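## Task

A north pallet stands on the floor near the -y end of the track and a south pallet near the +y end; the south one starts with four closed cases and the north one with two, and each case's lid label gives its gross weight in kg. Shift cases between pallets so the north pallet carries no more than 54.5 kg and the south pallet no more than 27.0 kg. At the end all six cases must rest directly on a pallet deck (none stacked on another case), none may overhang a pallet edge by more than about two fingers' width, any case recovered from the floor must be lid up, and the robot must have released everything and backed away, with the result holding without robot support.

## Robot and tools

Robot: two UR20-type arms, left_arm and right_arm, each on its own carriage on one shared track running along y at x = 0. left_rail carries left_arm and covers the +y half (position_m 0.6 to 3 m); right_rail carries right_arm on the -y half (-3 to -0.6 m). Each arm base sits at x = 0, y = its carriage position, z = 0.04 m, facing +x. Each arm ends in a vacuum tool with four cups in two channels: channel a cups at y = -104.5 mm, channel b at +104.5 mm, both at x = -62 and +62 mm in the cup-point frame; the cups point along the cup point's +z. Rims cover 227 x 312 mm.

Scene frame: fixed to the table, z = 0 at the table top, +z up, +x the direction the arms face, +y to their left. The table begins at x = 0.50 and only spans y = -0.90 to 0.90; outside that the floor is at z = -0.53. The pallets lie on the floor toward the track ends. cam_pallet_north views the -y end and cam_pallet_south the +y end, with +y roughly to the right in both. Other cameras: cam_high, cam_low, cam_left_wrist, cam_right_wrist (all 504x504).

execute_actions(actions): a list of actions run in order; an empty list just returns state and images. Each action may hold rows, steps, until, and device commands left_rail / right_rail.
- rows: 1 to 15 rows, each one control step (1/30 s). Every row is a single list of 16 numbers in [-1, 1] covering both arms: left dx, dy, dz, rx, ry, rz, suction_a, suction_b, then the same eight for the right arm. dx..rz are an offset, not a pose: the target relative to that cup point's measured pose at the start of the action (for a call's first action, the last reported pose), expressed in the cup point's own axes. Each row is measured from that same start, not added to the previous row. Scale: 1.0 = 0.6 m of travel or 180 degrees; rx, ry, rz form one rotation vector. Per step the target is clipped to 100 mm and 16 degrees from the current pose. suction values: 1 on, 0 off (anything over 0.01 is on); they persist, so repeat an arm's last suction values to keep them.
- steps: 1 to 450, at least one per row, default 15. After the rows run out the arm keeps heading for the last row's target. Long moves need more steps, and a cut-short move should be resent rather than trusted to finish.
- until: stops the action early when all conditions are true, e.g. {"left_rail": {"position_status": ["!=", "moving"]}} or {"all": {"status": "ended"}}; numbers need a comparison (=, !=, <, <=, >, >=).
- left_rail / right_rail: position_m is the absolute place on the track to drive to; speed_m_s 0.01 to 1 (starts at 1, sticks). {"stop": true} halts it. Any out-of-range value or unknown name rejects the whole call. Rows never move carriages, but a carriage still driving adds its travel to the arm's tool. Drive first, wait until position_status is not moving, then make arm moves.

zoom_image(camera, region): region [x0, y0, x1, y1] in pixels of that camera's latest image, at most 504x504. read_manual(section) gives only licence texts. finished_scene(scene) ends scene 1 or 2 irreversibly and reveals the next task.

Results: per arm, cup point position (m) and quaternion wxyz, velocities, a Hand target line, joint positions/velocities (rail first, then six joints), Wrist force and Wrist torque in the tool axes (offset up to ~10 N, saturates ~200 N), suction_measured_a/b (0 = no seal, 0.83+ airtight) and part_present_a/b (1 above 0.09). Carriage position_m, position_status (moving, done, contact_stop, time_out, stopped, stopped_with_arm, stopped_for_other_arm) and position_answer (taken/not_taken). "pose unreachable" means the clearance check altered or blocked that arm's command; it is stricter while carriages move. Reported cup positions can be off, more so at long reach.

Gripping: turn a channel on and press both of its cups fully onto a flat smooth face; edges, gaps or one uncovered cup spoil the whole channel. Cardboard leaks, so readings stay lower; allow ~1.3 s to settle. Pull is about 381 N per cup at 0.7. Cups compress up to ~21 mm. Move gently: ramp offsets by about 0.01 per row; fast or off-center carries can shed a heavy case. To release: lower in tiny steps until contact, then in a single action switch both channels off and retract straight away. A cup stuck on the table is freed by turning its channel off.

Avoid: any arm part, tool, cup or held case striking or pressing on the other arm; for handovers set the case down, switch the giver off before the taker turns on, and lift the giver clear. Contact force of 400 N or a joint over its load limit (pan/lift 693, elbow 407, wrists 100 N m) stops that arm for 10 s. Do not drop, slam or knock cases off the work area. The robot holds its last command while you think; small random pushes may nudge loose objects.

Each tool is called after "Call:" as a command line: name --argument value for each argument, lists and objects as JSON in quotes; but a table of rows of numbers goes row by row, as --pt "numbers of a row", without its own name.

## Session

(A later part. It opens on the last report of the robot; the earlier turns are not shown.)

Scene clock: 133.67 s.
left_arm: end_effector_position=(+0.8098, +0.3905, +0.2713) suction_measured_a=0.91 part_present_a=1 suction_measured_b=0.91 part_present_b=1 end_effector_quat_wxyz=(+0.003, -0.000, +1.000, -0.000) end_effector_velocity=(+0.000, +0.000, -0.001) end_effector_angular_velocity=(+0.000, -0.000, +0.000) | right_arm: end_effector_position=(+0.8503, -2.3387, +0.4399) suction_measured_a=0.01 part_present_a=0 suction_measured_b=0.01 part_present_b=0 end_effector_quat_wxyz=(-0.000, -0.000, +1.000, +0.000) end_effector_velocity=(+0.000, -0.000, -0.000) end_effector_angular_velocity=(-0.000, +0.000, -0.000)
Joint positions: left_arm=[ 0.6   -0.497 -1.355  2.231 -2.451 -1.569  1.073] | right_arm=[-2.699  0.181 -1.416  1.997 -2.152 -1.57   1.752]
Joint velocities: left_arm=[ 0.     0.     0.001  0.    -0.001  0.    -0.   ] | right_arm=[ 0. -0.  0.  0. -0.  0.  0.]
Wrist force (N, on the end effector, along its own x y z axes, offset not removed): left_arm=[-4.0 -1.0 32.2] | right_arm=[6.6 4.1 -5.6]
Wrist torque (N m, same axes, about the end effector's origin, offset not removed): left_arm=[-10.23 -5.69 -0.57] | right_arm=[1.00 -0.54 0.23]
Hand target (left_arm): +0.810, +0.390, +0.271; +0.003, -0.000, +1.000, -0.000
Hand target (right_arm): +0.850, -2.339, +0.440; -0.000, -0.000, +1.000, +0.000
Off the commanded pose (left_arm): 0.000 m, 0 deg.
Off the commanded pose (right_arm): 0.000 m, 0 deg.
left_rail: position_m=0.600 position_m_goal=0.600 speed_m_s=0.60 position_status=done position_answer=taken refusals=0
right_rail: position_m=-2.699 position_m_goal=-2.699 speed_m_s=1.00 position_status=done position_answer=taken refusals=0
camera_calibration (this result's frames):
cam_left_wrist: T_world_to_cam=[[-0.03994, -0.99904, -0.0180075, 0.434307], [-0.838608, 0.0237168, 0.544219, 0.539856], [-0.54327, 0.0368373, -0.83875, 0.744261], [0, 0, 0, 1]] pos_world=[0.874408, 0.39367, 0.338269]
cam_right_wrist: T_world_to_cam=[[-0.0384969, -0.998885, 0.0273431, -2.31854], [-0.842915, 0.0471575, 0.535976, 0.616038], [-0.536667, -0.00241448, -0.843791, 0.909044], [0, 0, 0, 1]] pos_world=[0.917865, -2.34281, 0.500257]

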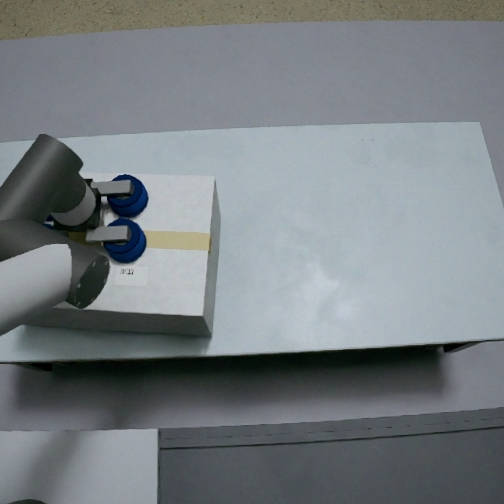

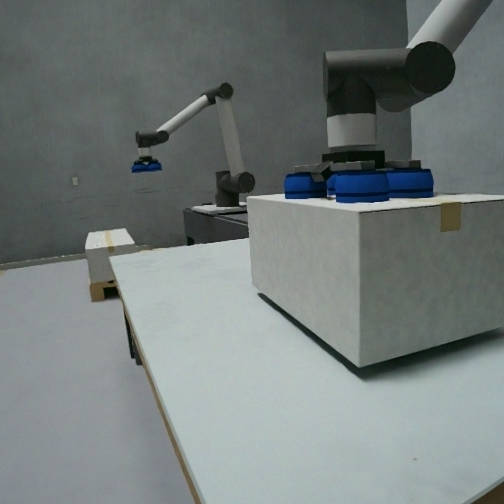

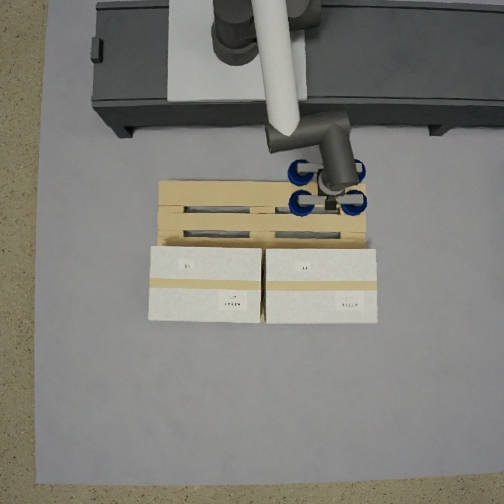

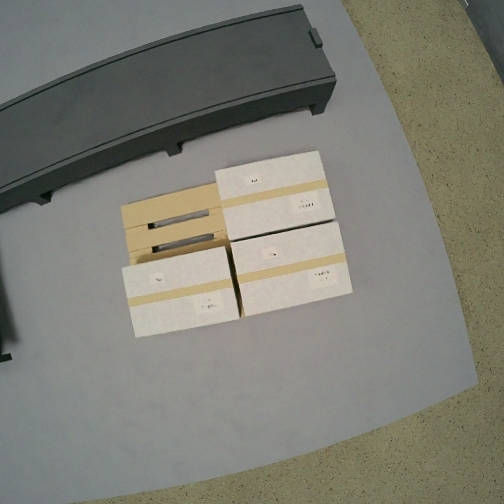

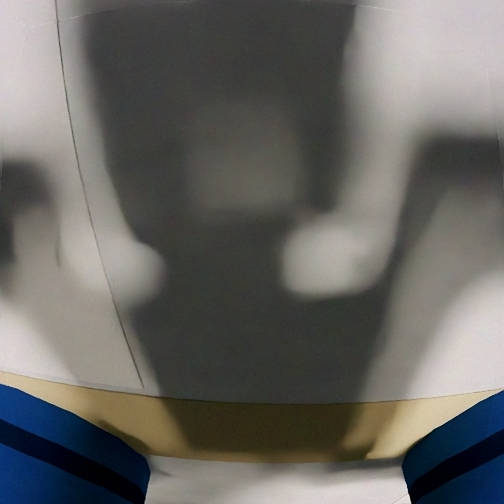

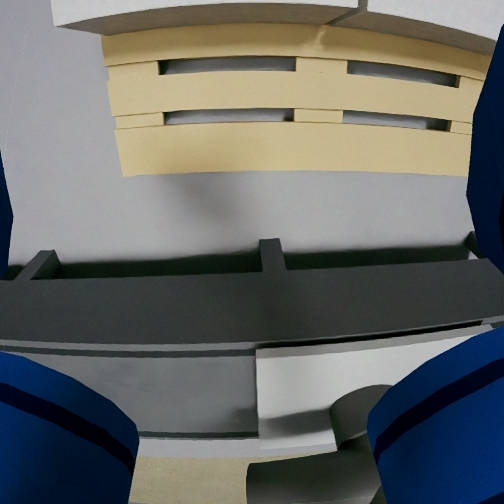

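Call:
execute_actions --actions '[{"rows":[[0,0,0.035,0,0,0,1,1,0,0,0,0,0,0,0,0]],"steps":25}]'

Scene clock: 136.53 s.
left_arm: end_effector_position=(+0.8099, +0.3905, +0.2504) suction_measured_a=0.91 part_present_a=1 suction_measured_b=0.91 part_present_b=1 end_effector_quat_wxyz=(+0.003, -0.000, +1.000, -0.000) end_effector_velocity=(+0.000, +0.000, -0.000) end_effector_angular_velocity=(-0.000, -0.000, +0.000) | right_arm: end_effector_position=(+0.8503, -2.3387, +0.4399) suction_measured_a=0.01 part_present_a=0 suction_measured_b=0.01 part_present_b=0 end_effector_quat_wxyz=(-0.000, -0.000, +1.000, +0.000) end_effector_velocity=(-0.000, +0.000, +0.000) end_effector_angular_velocity=(+0.000, -0.000, +0.000)
Joint positions: left_arm=[ 0.6   -0.497 -1.331  2.242 -2.487 -1.569  1.073] | right_arm=[-2.699  0.181 -1.416  1.997 -2.152 -1.57   1.752]
Joint velocities: left_arm=[ 0.     0.     0.001  0.    -0.001 -0.     0.   ] | right_arm=[ 0.  0. -0.  0. -0. -0. -0.]
Wrist force (N, on the end effector, along its own x y z axes, offset not removed): left_arm=[-3.8 2.4 38.4] | right_arm=[2.4 -3.5 -1.5]
Wrist torque (N m, same axes, about the end effector's origin, offset not removed): left_arm=[-9.49 -5.74 -0.46] | right_arm=[0.07 0.11 0.14]
Hand target (left_arm): +0.810, +0.390, +0.250; +0.003, -0.000, +1.000, -0.000
Hand target (right_arm): +0.850, -2.339, +0.440; -0.000, -0.000, +1.000, +0.000
Off the commanded pose (left_arm): 0.000 m, 0 deg.
Off the commanded pose (right_arm): 0.000 m, 0 deg.
left_rail: position_m=0.600 position_m_goal=0.600 speed_m_s=0.60 position_status=done position_answer=taken refusals=0
right_rail: position_m=-2.699 position_m_goal=-2.699 speed_m_s=1.00 position_status=done position_answer=taken refusals=0
camera_calibration (this result's frames):
cam_left_wrist: T_world_to_cam=[[-0.0399468, -0.999038, -0.0180655, 0.433982], [-0.838631, 0.0236924, 0.544185, 0.551364], [-0.543233, 0.0368887, -0.838771, 0.726722], [0, 0, 0, 1]] pos_world=[0.874507, 0.393693, 0.31735]
cam_right_wrist: T_world_to_cam=[[-0.0384966, -0.998885, 0.0273431, -2.31854], [-0.842915, 0.0471572, 0.535976, 0.616038], [-0.536667, -0.00241463, -0.843791, 0.909043], [0, 0, 0, 1]] pos_world=[0.917865, -2.34281, 0.500257]

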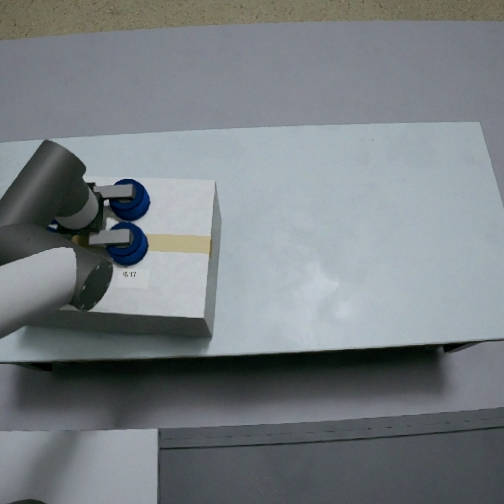

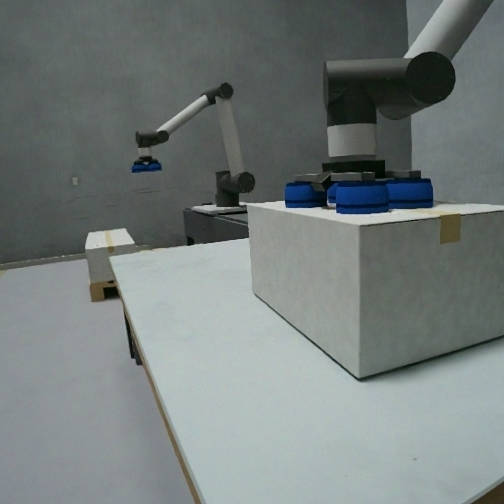

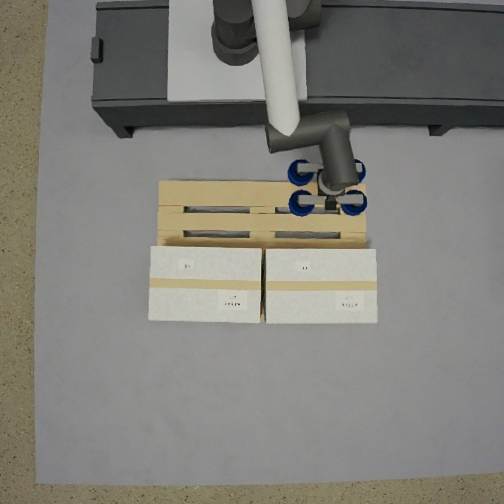

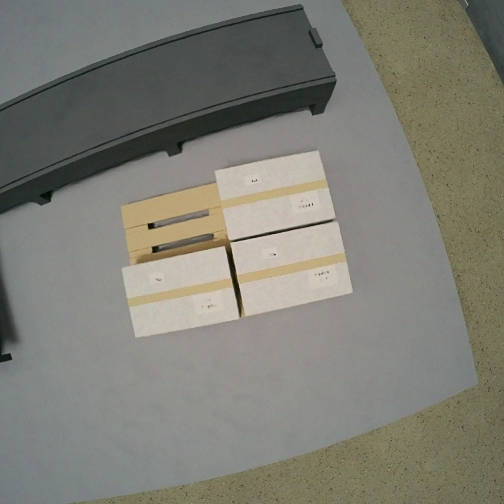

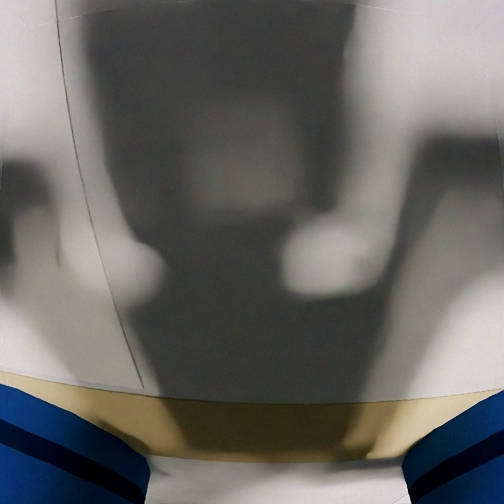

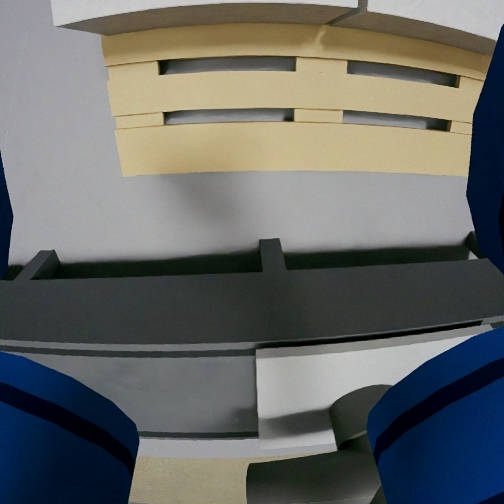

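Call:
execute_actions --actions '[{"rows":[[0,0,-0.1,0,0,0,0,0,0,0,0,0,0,0,0,0],[0,0,-0.4,0,0,0,0,0,0,0,0,0,0,0,0,0]],"steps":40},{"left_rail":{"position_m":2.0,"speed_m_s":1},"rows":[[-0.3,0.3,0,0,0,0,0,0,0,0,0,0,0,0,0,0],[-0.65,0.8,0,0,0,0,0,0,0,0,0,0,0,0,0,0]],"steps":90}]'

Scene clock: 145.23 s.
left_arm: end_effector_position=(+1.1985, +2.2707, +0.4924) suction_measured_a=0.00 part_present_a=0 suction_measured_b=0.00 part_present_b=0 end_effector_quat_wxyz=(+0.003, -0.000, +1.000, +0.000) end_effector_velocity=(+0.000, +0.000, -0.000) end_effector_angular_velocity=(-0.000, +0.000, +0.000) | right_arm: end_effector_position=(+0.8503, -2.3387, +0.4399) suction_measured_a=0.01 part_present_a=0 suction_measured_b=0.01 part_present_b=0 end_effector_quat_wxyz=(-0.000, -0.000, +1.000, +0.000) end_effector_velocity=(-0.000, -0.000, +0.000) end_effector_angular_velocity=(+0.000, -0.000, +0.000)
Joint positions: left_arm=[ 2.     0.058 -1.12   1.504 -1.96  -1.571  1.628] | right_arm=[-2.699  0.181 -1.416  1.997 -2.152 -1.57   1.752]
Joint velocities: left_arm=[ 0.  0.  0. -0.  0.  0.  0.] | right_arm=[ 0. -0. -0.  0. -0.  0. -0.]
Wrist force (N, on the end effector, along its own x y z axes, offset not removed): left_arm=[-4.5 -0.6 -3.9] | right_arm=[0.2 4.4 1.2]
Wrist torque (N m, same axes, about the end effector's origin, offset not removed): left_arm=[0.39 0.98 -0.51] | right_arm=[0.86 0.35 0.26]
Hand target (left_arm): +1.198, +2.271, +0.492; +0.003, -0.000, +1.000, +0.000
Hand target (right_arm): +0.850, -2.339, +0.440; -0.000, -0.000, +1.000, +0.000
Off the commanded pose (left_arm): 0.001 m, 0 deg.
Off the commanded pose (right_arm): 0.000 m, 0 deg.
left_rail: position_m=2.000 position_m_goal=2.000 speed_m_s=1.00 position_status=done position_answer=taken refusals=0
right_rail: position_m=-2.699 position_m_goal=-2.699 speed_m_s=1.00 position_status=done position_answer=taken refusals=0
camera_calibration (this result's frames):
cam_left_wrist: T_world_to_cam=[[-0.0399294, -0.999021, -0.0190412, 2.33266], [-0.839026, 0.0231738, 0.543597, 0.702924], [-0.542624, 0.0376816, -0.83913, 1.06916], [0, 0, 0, 1]] pos_world=[1.26307, 2.27379, 0.559475]
cam_right_wrist: T_world_to_cam=[[-0.0384967, -0.998885, 0.0273432, -2.31854], [-0.842915, 0.0471573, 0.535976, 0.616038], [-0.536667, -0.00241476, -0.843791, 0.909043], [0, 0, 0, 1]] pos_world=[0.917865, -2.34281, 0.500257]

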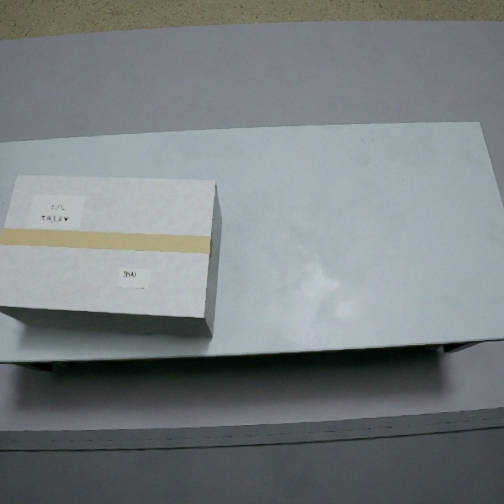

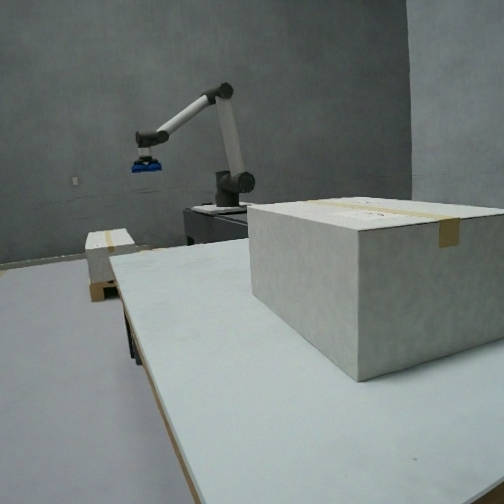

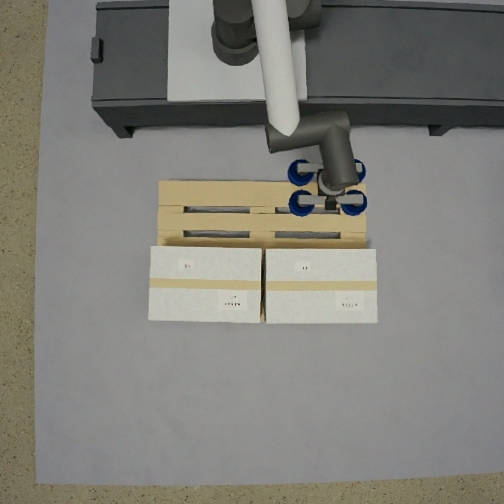

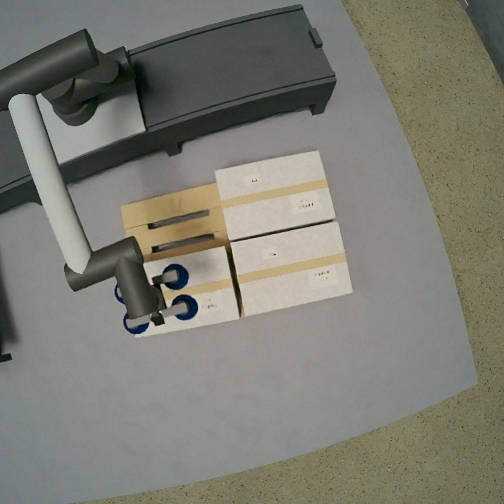

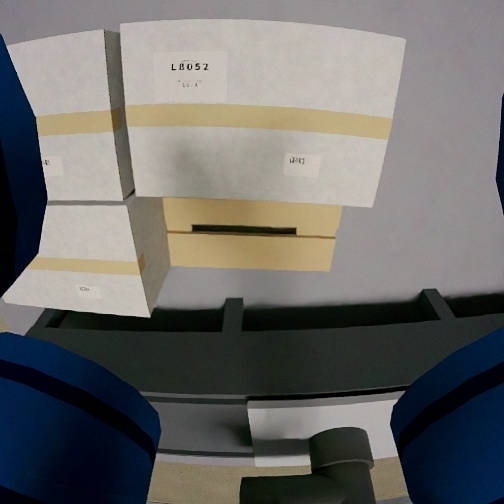

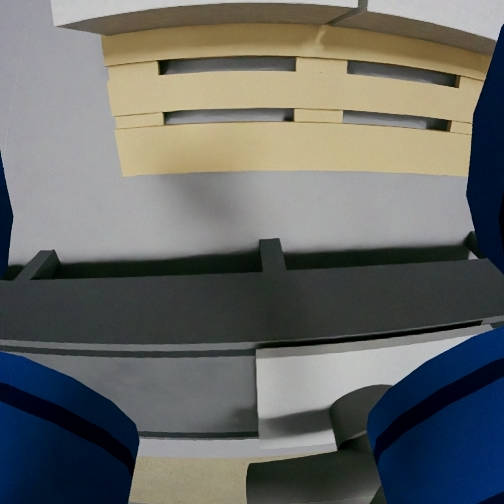

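Call:
execute_actions --actions '[{"right_rail":{"position_m":-0.7},"rows":[[0.056,-0.033,0.5,0,0,0,0,0,0,0,0,0,0,0,0,0],[0.056,-0.033,0.99,0,0,0,0,0,0,0,0,0,0,0,0,0]],"steps":60},{"rows":[[0,0,0.02,0,0,0,1,1,0,0,0,0,0,0,0,0],[0,0,0.035,0,0,0,1,1,0,0,0,0,0,0,0,0],[0,0,0.05,0,0,0,1,1,0,0,0,0,0,0,0,0]],"steps":55}]'

Scene clock: 166.87 s.
left_arm: end_effector_position=(+1.1681, +2.2511, -0.1184) suction_measured_a=0.91 part_present_a=1 suction_measured_b=0.91 part_present_b=1 end_effector_quat_wxyz=(+0.004, -0.000, +1.000, -0.000) end_effector_velocity=(-0.000, +0.000, -0.000) end_effector_angular_velocity=(+0.000, +0.000, +0.000) | right_arm: end_effector_position=(+0.8503, -0.3393, +0.4399) suction_measured_a=0.01 part_present_a=0 suction_measured_b=0.01 part_present_b=0 end_effector_quat_wxyz=(-0.000, -0.000, +1.000, +0.000) end_effector_velocity=(-0.000, +0.000, +0.000) end_effector_angular_velocity=(+0.000, +0.000, +0.000)
Joint positions: left_arm=[ 2.     0.043 -0.671  1.754 -2.661 -1.571  1.613] | right_arm=[-0.7    0.181 -1.416  1.997 -2.152 -1.57   1.752]
Joint velocities: left_arm=[ 0.  0.  0. -0.  0.  0. -0.] | right_arm=[ 0.  0. -0.  0.  0.  0.  0.]
Wrist force (N, on the end effector, along its own x y z axes, offset not removed): left_arm=[10.1 -12.0 -65.9] | right_arm=[2.8 1.1 -1.4]
Wrist torque (N m, same axes, about the end effector's origin, offset not removed): left_arm=[2.85 14.13 -4.92] | right_arm=[0.55 -0.11 0.10]
Hand target (left_arm): +1.168, +2.251, -0.119; +0.004, -0.000, +1.000, -0.000
Hand target (right_arm): +0.850, -0.339, +0.440; -0.000, -0.000, +1.000, +0.000
Off the commanded pose (left_arm): 0.013 m, 0 deg.
Off the commanded pose (right_arm): 0.000 m, 0 deg.
FORCE FAULT: contact force on the left arm reached its limit, and that arm stopped for 10 seconds. The contact can be on any part of that arm, not only on its tool. That arm's remaining commands of this call were not run. That arm holds still and accepts commands again. Move the arm away from the contact; if what it grips holds it there, let go first. Pushing or pulling that hard again can fault the arm again.
left_rail: position_m=2.000 position_m_goal=2.000 speed_m_s=1.00 position_status=done position_answer=taken refusals=0
right_rail: position_m=-0.700 position_m_goal=-0.700 speed_m_s=1.00 position_status=stopped_with_arm position_answer=taken refusals=0
pose unreachable (right arm): on one or more control steps of this call, first in action 1 (counted from 0), this arm could not follow its commanded pose, so it was not sent that pose on those steps. It may still have moved: this result reports where it is.
cause: while a carriage moves, is told to move, or has just stopped, the clearance check judges arm commands more strictly, and it could not pass this one. Move the arms while the carriages stand.
camera_calibration (this result's frames):
cam_left_wrist: T_world_to_cam=[[-0.0397891, -0.999035, -0.0185851, 2.30015], [-0.839612, 0.0233441, 0.542685, 1.01019], [-0.541728, 0.0371972, -0.839731, 0.540795], [0, 0, 0, 1]] pos_world=[1.23265, 2.25423, -0.0513444]
cam_right_wrist: T_world_to_cam=[[-0.0384968, -0.998885, 0.0273446, -0.321387], [-0.842912, 0.0471582, 0.535981, 0.521752], [-0.536672, -0.00241554, -0.843787, 0.91387], [0, 0, 0, 1]] pos_world=[0.917867, -0.343426, 0.500251]

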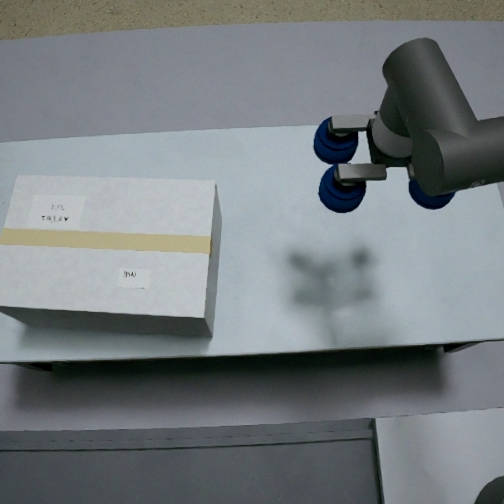

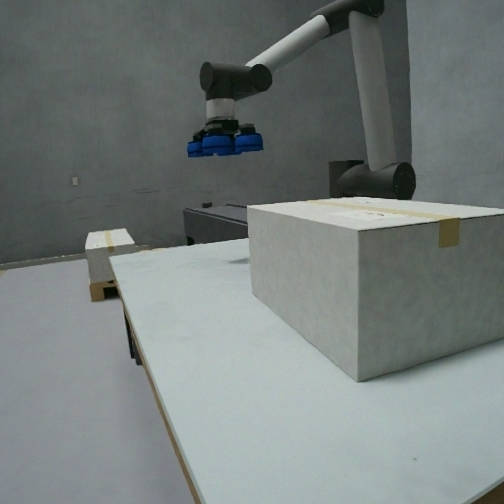

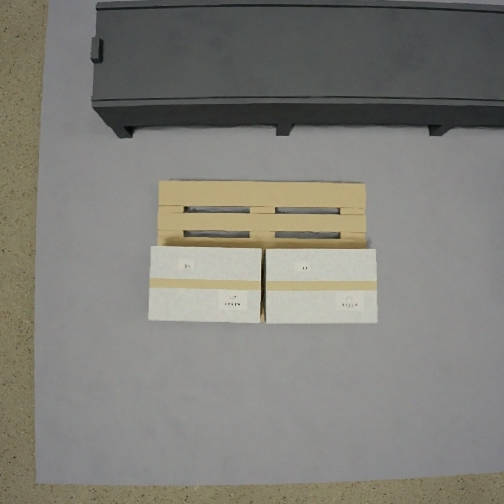

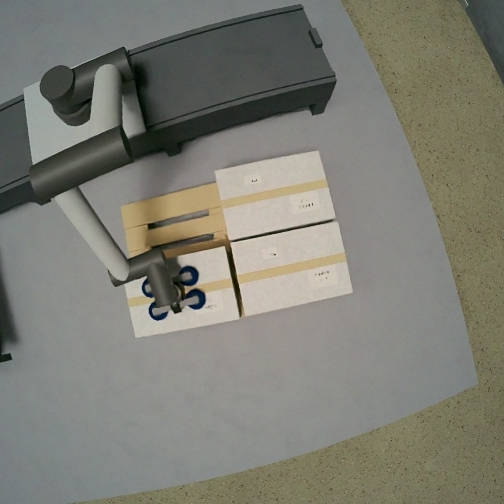

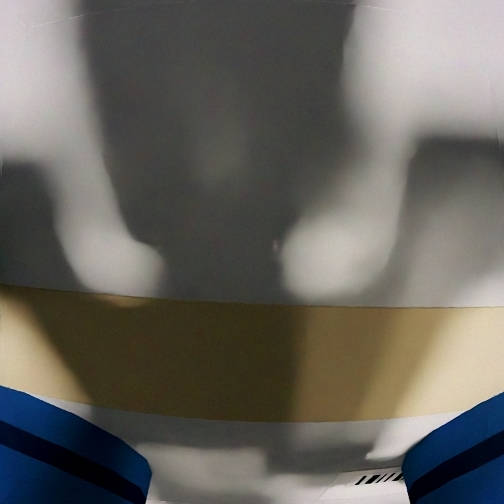

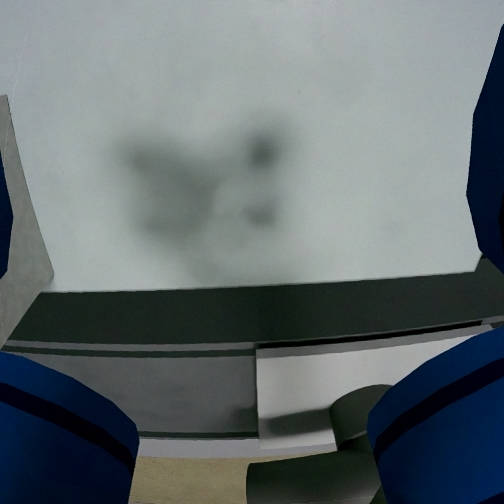

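Call:
execute_actions --actions '[{"rows":[[0,0,-0.05,0,0,0,1,1,0,0,0,0,0,0,0,0],[0,0,-0.1,0,0,0,1,1,0.128,0.2,0,0,0,0,0,0],[0,0,-0.2,0,0,0,1,1,0.128,0.4,0,0,0,0,0,0],[0,0,-0.35,0,0,0,1,1,0.128,0.55,0,0,0,0,0,0],[0,0,-0.5,0,0,0,1,1,0.128,0.55,0,0,0,0,0,0],[0,0,-0.7,0,0,0,1,1,0.128,0.55,0,0,0,0,0,0]],"steps":50},{"rows":[[0,0,0,0,0,0,1,1,0,0.3,0.1,0,0,0,0,0],[0,0,0,0,0,0,1,1,0,0.55,0.23,0,0,0,0,0]],"steps":50}]'

Scene clock: 180.67 s.
left_arm: end_effector_position=(+1.1658, +2.2509, +0.3012) suction_measured_a=0.91 part_present_a=1 suction_measured_b=0.91 part_present_b=1 end_effector_quat_wxyz=(+0.003, -0.000, +1.000, -0.000) end_effector_velocity=(+0.000, -0.000, -0.000) end_effector_angular_velocity=(-0.000, +0.000, -0.000) | right_arm: end_effector_position=(+0.7729, +0.3205, +0.3017) suction_measured_a=0.01 part_present_a=0 suction_measured_b=0.01 part_present_b=0 end_effector_quat_wxyz=(-0.000, -0.000, +1.000, +0.000) end_effector_velocity=(+0.000, +0.000, -0.000) end_effector_angular_velocity=(-0.000, +0.000, +0.000)
Joint positions: left_arm=[ 2.     0.043 -1.049  1.689 -2.218 -1.571  1.613] | right_arm=[-0.7    0.765 -0.963  1.535 -2.142 -1.57   2.335]
Joint velocities: left_arm=[ 0. -0.  0. -0.  0. -0.  0.] | right_arm=[ 0.     0.     0.001 -0.001  0.    -0.     0.   ]
Wrist force (N, on the end effector, along its own x y z axes, offset not removed): left_arm=[-3.0 -8.1 -22.3] | right_arm=[-3.4 1.6 -5.0]
Wrist torque (N m, same axes, about the end effector's origin, offset not removed): left_arm=[6.76 2.76 -0.43] | right_arm=[0.67 0.81 0.27]
Hand target (left_arm): +1.166, +2.251, +0.301; +0.003, -0.000, +1.000, -0.000
Hand target (right_arm): +0.773, +0.321, +0.302; -0.000, -0.000, +1.000, +0.000
Off the commanded pose (left_arm): 0.000 m, 0 deg.
Off the commanded pose (right_arm): 0.000 m, 0 deg.
left_rail: position_m=2.000 position_m_goal=2.000 speed_m_s=1.00 position_status=done position_answer=taken refusals=0
right_rail: position_m=-0.700 position_m_goal=-0.700 speed_m_s=1.00 position_status=stopped_with_arm position_answer=taken refusals=0
camera_calibration (this result's frames):
cam_left_wrist: T_world_to_cam=[[-0.0397827, -0.999036, -0.018583, 2.30766], [-0.839593, 0.0233385, 0.542715, 0.780457], [-0.541758, 0.0371928, -0.839711, 0.892], [0, 0, 0, 1]] pos_world=[1.23032, 2.25404, 0.36834]
cam_right_wrist: T_world_to_cam=[[-0.0384985, -0.998877, 0.0276173, 0.338431], [-0.842725, 0.0473069, 0.536262, 0.499214], [-0.536967, -0.00262844, -0.843599, 0.757579], [0, 0, 0, 1]] pos_world=[0.840524, 0.316426, 0.362037]

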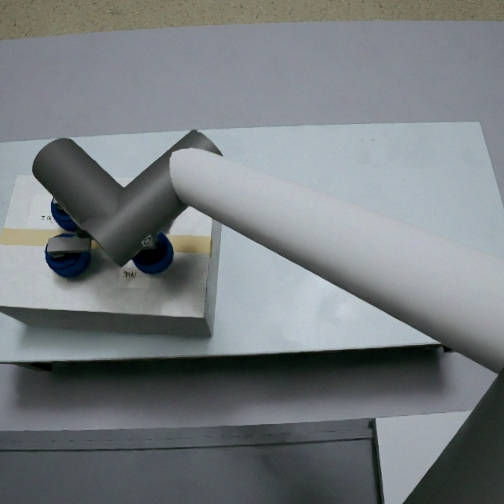

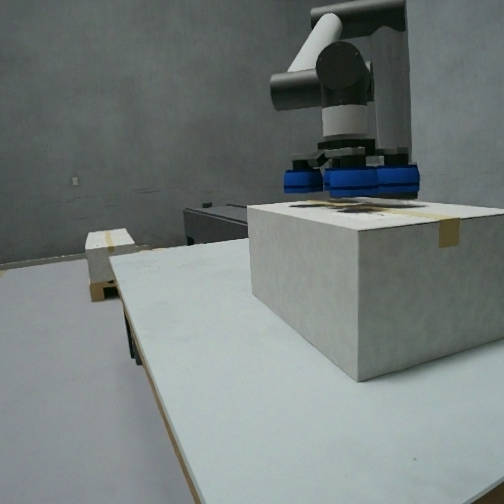

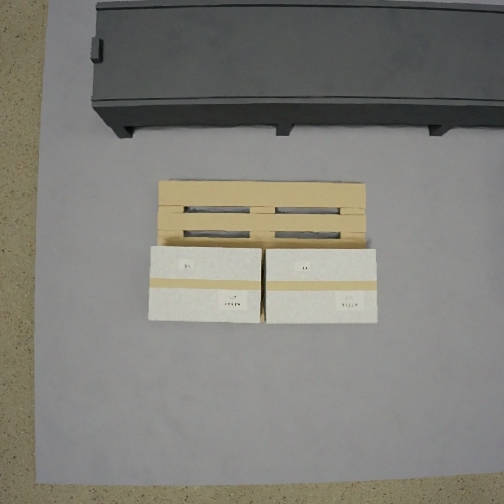

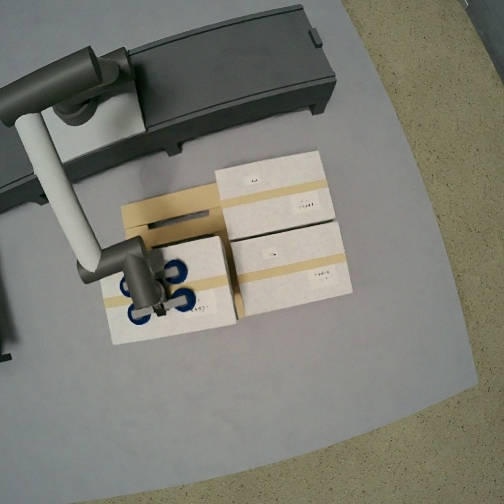

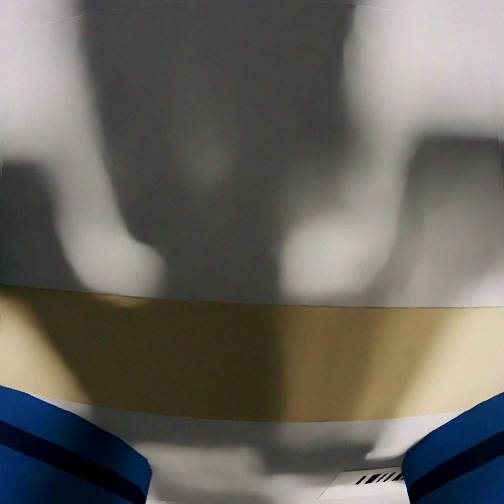

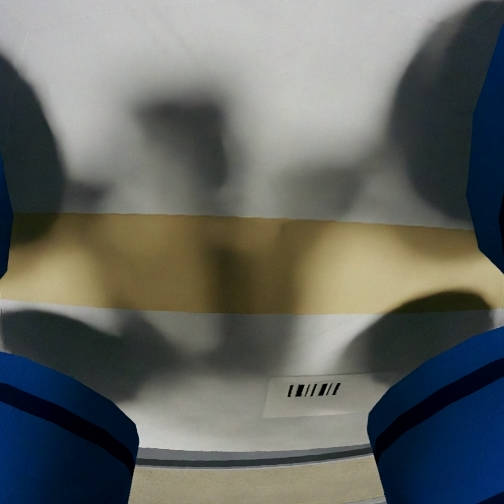

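Lower right by 4 cm with suction.

Call:
execute_actions --actions '[{"rows":[[0,0,0,0,0,0,1,1,0,0,0.03,0,0,0,1,1],[0,0,0,0,0,0,1,1,0,0,0.065,0,0,0,1,1]],"steps":50}]'

Scene clock: 185.93 s.
left_arm: end_effector_position=(+1.1658, +2.2509, +0.3012) suction_measured_a=0.91 part_present_a=1 suction_measured_b=0.91 part_present_b=1 end_effector_quat_wxyz=(+0.003, -0.000, +1.000, -0.000) end_effector_velocity=(+0.000, -0.000, -0.000) end_effector_angular_velocity=(-0.000, +0.000, +0.000) | right_arm: end_effector_position=(+0.7729, +0.3206, +0.2627) suction_measured_a=0.98 part_present_a=1 suction_measured_b=0.98 part_present_b=1 end_effector_quat_wxyz=(-0.000, -0.000, +1.000, +0.000) end_effector_velocity=(-0.000, +0.000, -0.000) end_effector_angular_velocity=(+0.000, +0.000, -0.000)
Joint positions: left_arm=[ 2.     0.043 -1.049  1.689 -2.218 -1.571  1.613] | right_arm=[-0.7    0.765 -0.938  1.553 -2.186 -1.57   2.335]
Joint velocities: left_arm=[ 0. -0.  0. -0. -0. -0. -0.] | right_arm=[ 0. -0.  0.  0. -0.  0.  0.]
Wrist force (N, on the end effector, along its own x y z axes, offset not removed): left_arm=[-4.5 0.0 -20.2] | right_arm=[3.2 1.1 39.4]
Wrist torque (N m, same axes, about the end effector's origin, offset not removed): left_arm=[7.63 3.11 -0.41] | right_arm=[1.30 0.19 0.41]
Hand target (left_arm): +1.166, +2.251, +0.301; +0.003, -0.000, +1.000, -0.000
Hand target (right_arm): +0.773, +0.321, +0.263; -0.000, -0.000, +1.000, +0.000
Off the commanded pose (left_arm): 0.000 m, 0 deg.
Off the commanded pose (right_arm): 0.000 m, 0 deg.
left_rail: position_m=2.000 position_m_goal=2.000 speed_m_s=1.00 position_status=done position_answer=taken refusals=0
right_rail: position_m=-0.700 position_m_goal=-0.700 speed_m_s=1.00 position_status=stopped_with_arm position_answer=taken refusals=0
camera_calibration (this result's frames):
cam_left_wrist: T_world_to_cam=[[-0.0397831, -0.999036, -0.0185803, 2.30766], [-0.839575, 0.0233391, 0.542742, 0.780425], [-0.541785, 0.0371915, -0.839694, 0.891996], [0, 0, 0, 1]] pos_world=[1.2303, 2.25404, 0.368311]
cam_right_wrist: T_world_to_cam=[[-0.0385064, -0.998876, 0.0276513, 0.339562], [-0.842707, 0.0473319, 0.536287, 0.520137], [-0.536993, -0.00265147, -0.843582, 0.724634], [0, 0, 0, 1]] pos_world=[0.840522, 0.316482, 0.322956]

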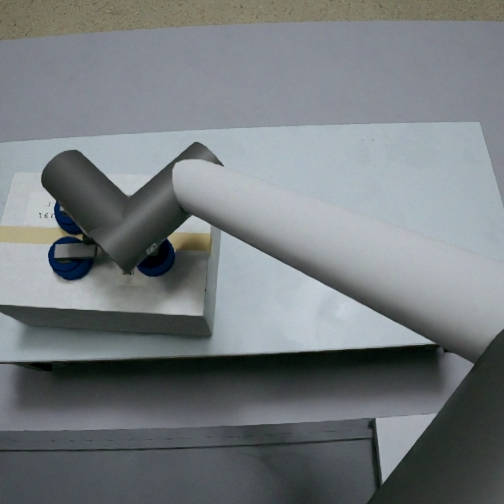

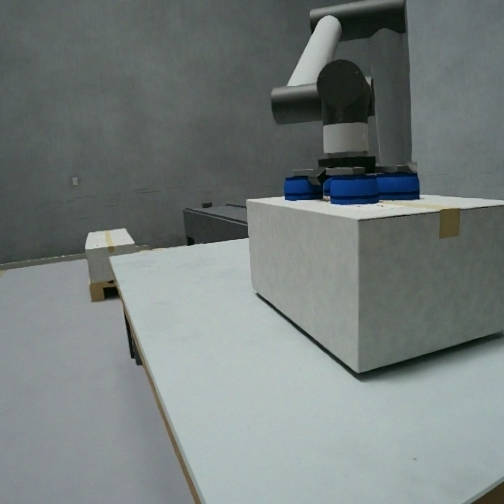

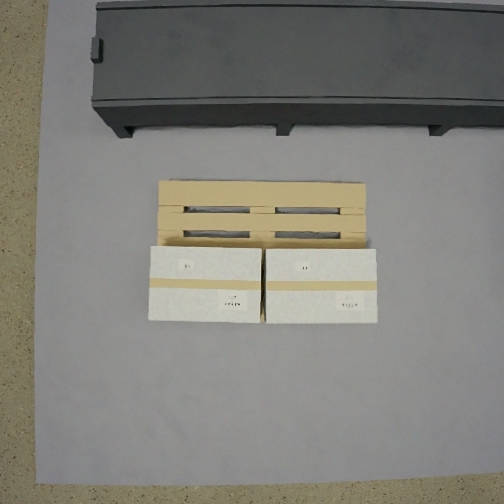

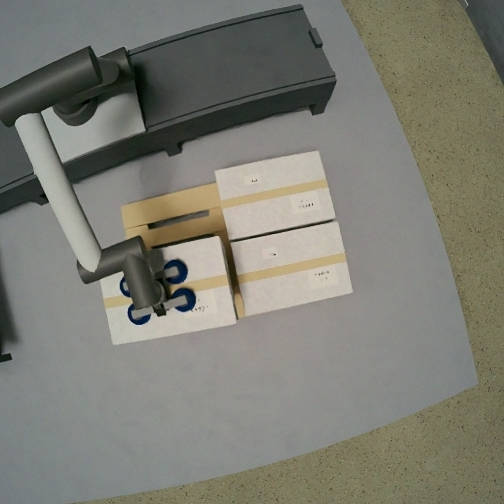

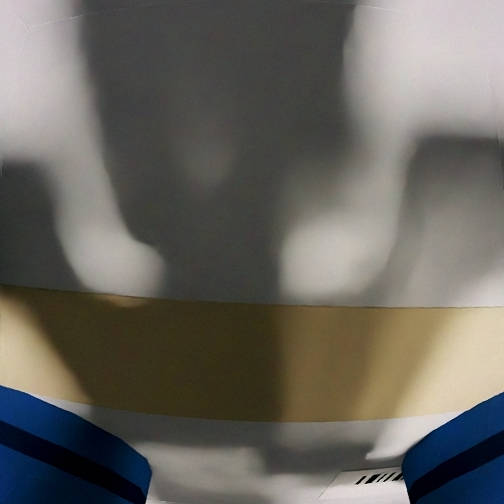

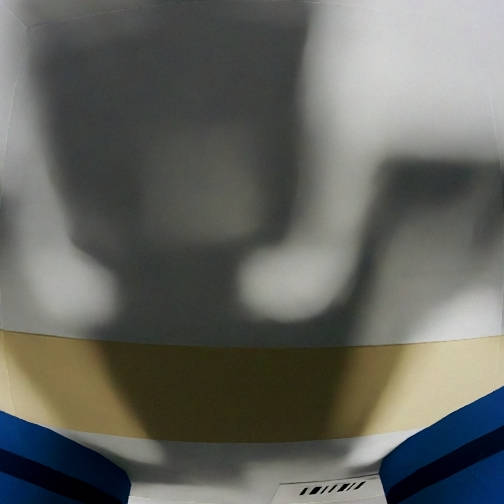

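Call:
execute_actions --actions '[{"rows":[[0,0,0,0,0,0,1,1,0,0,-0.05,0,0,0,1,1],[0,0,0,0,0,0,1,1,0,0,-0.1,0,0,0,1,1],[0,0,0,0,0,0,1,1,0,0,-0.2,0,0,0,1,1],[0,0,0,0,0,0,1,1,0,0,-0.3,0,0,0,1,1]],"steps":35},{"rows":[[0,0,0,0,0,0,1,1,-0.07,-0.15,0,0,0,0,1,1],[0,0,0,0,0,0,1,1,-0.07,-0.3,0,0,0,0,1,1],[0,0,0,0,0,0,1,1,-0.07,-0.5,0,0,0,0,1,1],[0,0,0,0,0,0,1,1,-0.07,-0.75,0,0,0,0,1,1],[0,0,0,0,0,0,1,1,-0.07,-1,0,0,0,0,1,1]],"steps":60},{"right_rail":{"position_m":-2.78,"speed_m_s":0.6},"steps":200,"until":{"right_rail":{"position_status":["!=","moving"]}}}]'

Scene clock: 206.67 s.
left_arm: end_effector_position=(+1.1658, +2.2509, +0.3012) suction_measured_a=0.91 part_present_a=1 suction_measured_b=0.91 part_present_b=1 end_effector_quat_wxyz=(+0.003, -0.000, +1.000, -0.000) end_effector_velocity=(+0.000, +0.000, -0.000) end_effector_angular_velocity=(+0.000, +0.000, -0.000) | right_arm: end_effector_position=(+0.8154, -2.3598, +0.4428) suction_measured_a=0.98 part_present_a=1 suction_measured_b=0.98 part_present_b=1 end_effector_quat_wxyz=(-0.000, -0.000, +1.000, +0.000) end_effector_velocity=(-0.001, +0.004, +0.001) end_effector_angular_velocity=(+0.010, +0.000, +0.001)
Joint positions: left_arm=[ 2.     0.043 -1.049  1.689 -2.218 -1.571  1.613] | right_arm=[-2.78   0.255 -1.425  2.003 -2.149 -1.57   1.825]
Joint velocities: left_arm=[ 0. -0.  0. -0. -0.  0.  0.] | right_arm=[ 0.     0.001  0.    -0.    -0.002  0.01  -0.   ]
Wrist force (N, on the end effector, along its own x y z axes, offset not removed): left_arm=[-4.2 0.2 -20.8] | right_arm=[-2.8 -15.0 41.2]
Wrist torque (N m, same axes, about the end effector's origin, offset not removed): left_arm=[7.92 2.61 -0.47] | right_arm=[3.30 0.23 0.52]
Hand target (left_arm): +1.166, +2.251, +0.301; +0.003, -0.000, +1.000, -0.000
Hand target (right_arm): +0.815, -2.360, +0.443; -0.000, -0.000, +1.000, +0.000
Off the commanded pose (left_arm): 0.000 m, 0 deg.
Off the commanded pose (right_arm): 0.001 m, 0 deg.
left_rail: position_m=2.000 position_m_goal=2.000 speed_m_s=1.00 position_status=done position_answer=taken refusals=0
right_rail: position_m=-2.780 position_m_goal=-2.780 speed_m_s=0.60 position_status=done position_answer=taken refusals=0
camera_calibration (this result's frames):
cam_left_wrist: T_world_to_cam=[[-0.0397825, -0.999036, -0.0185827, 2.30766], [-0.83959, 0.0233383, 0.542719, 0.780457], [-0.541761, 0.0371925, -0.839709, 0.891999], [0, 0, 0, 1]] pos_world=[1.23032, 2.25404, 0.368334]
cam_right_wrist: T_world_to_cam=[[-0.0385619, -0.998881, 0.0273725, -2.341], [-0.84284, 0.0472284, 0.536088, 0.586119], [-0.536781, -0.00239812, -0.843718, 0.892776], [0, 0, 0, 1]] pos_world=[0.882957, -2.36392, 0.503119]

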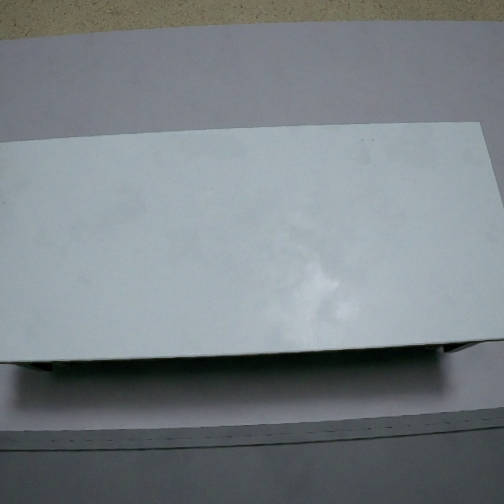

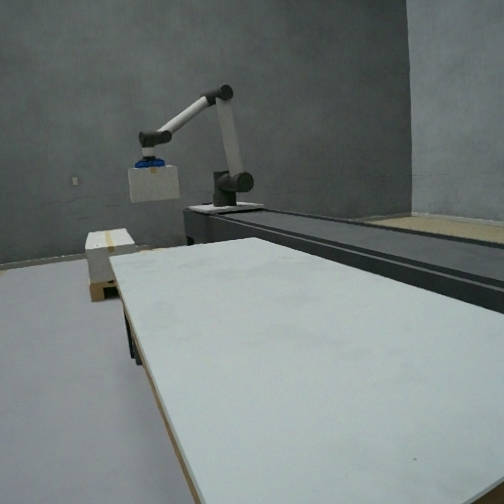

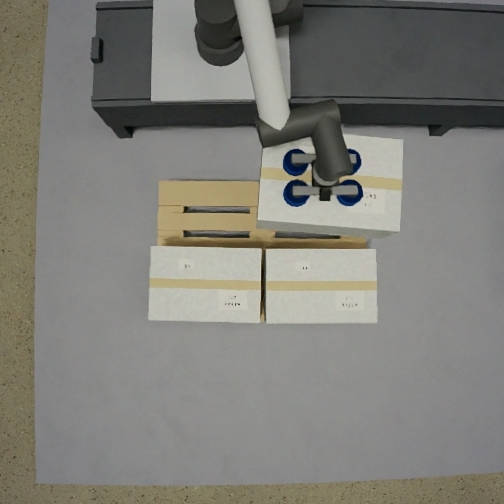

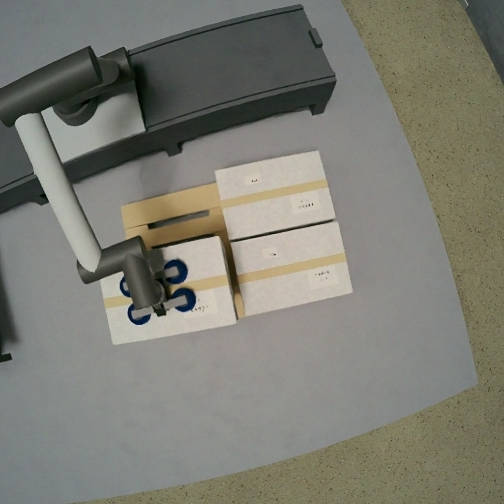

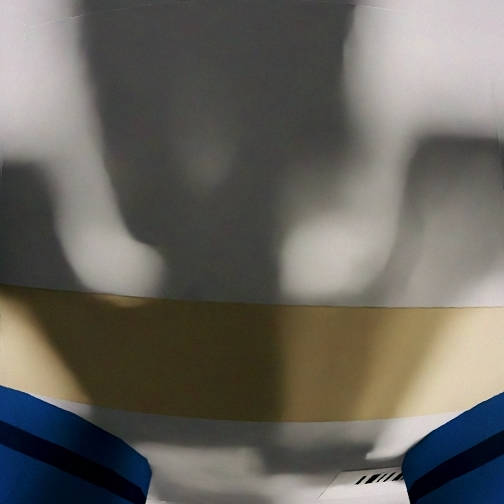

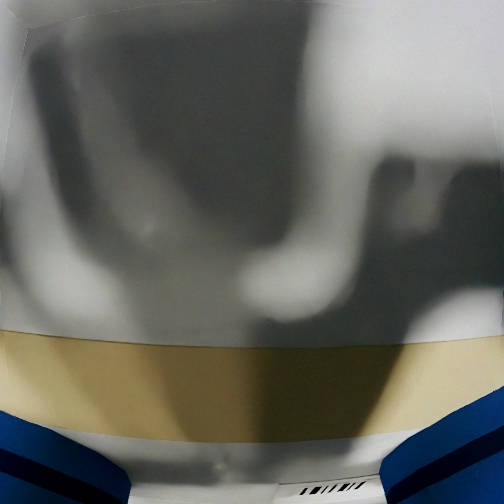

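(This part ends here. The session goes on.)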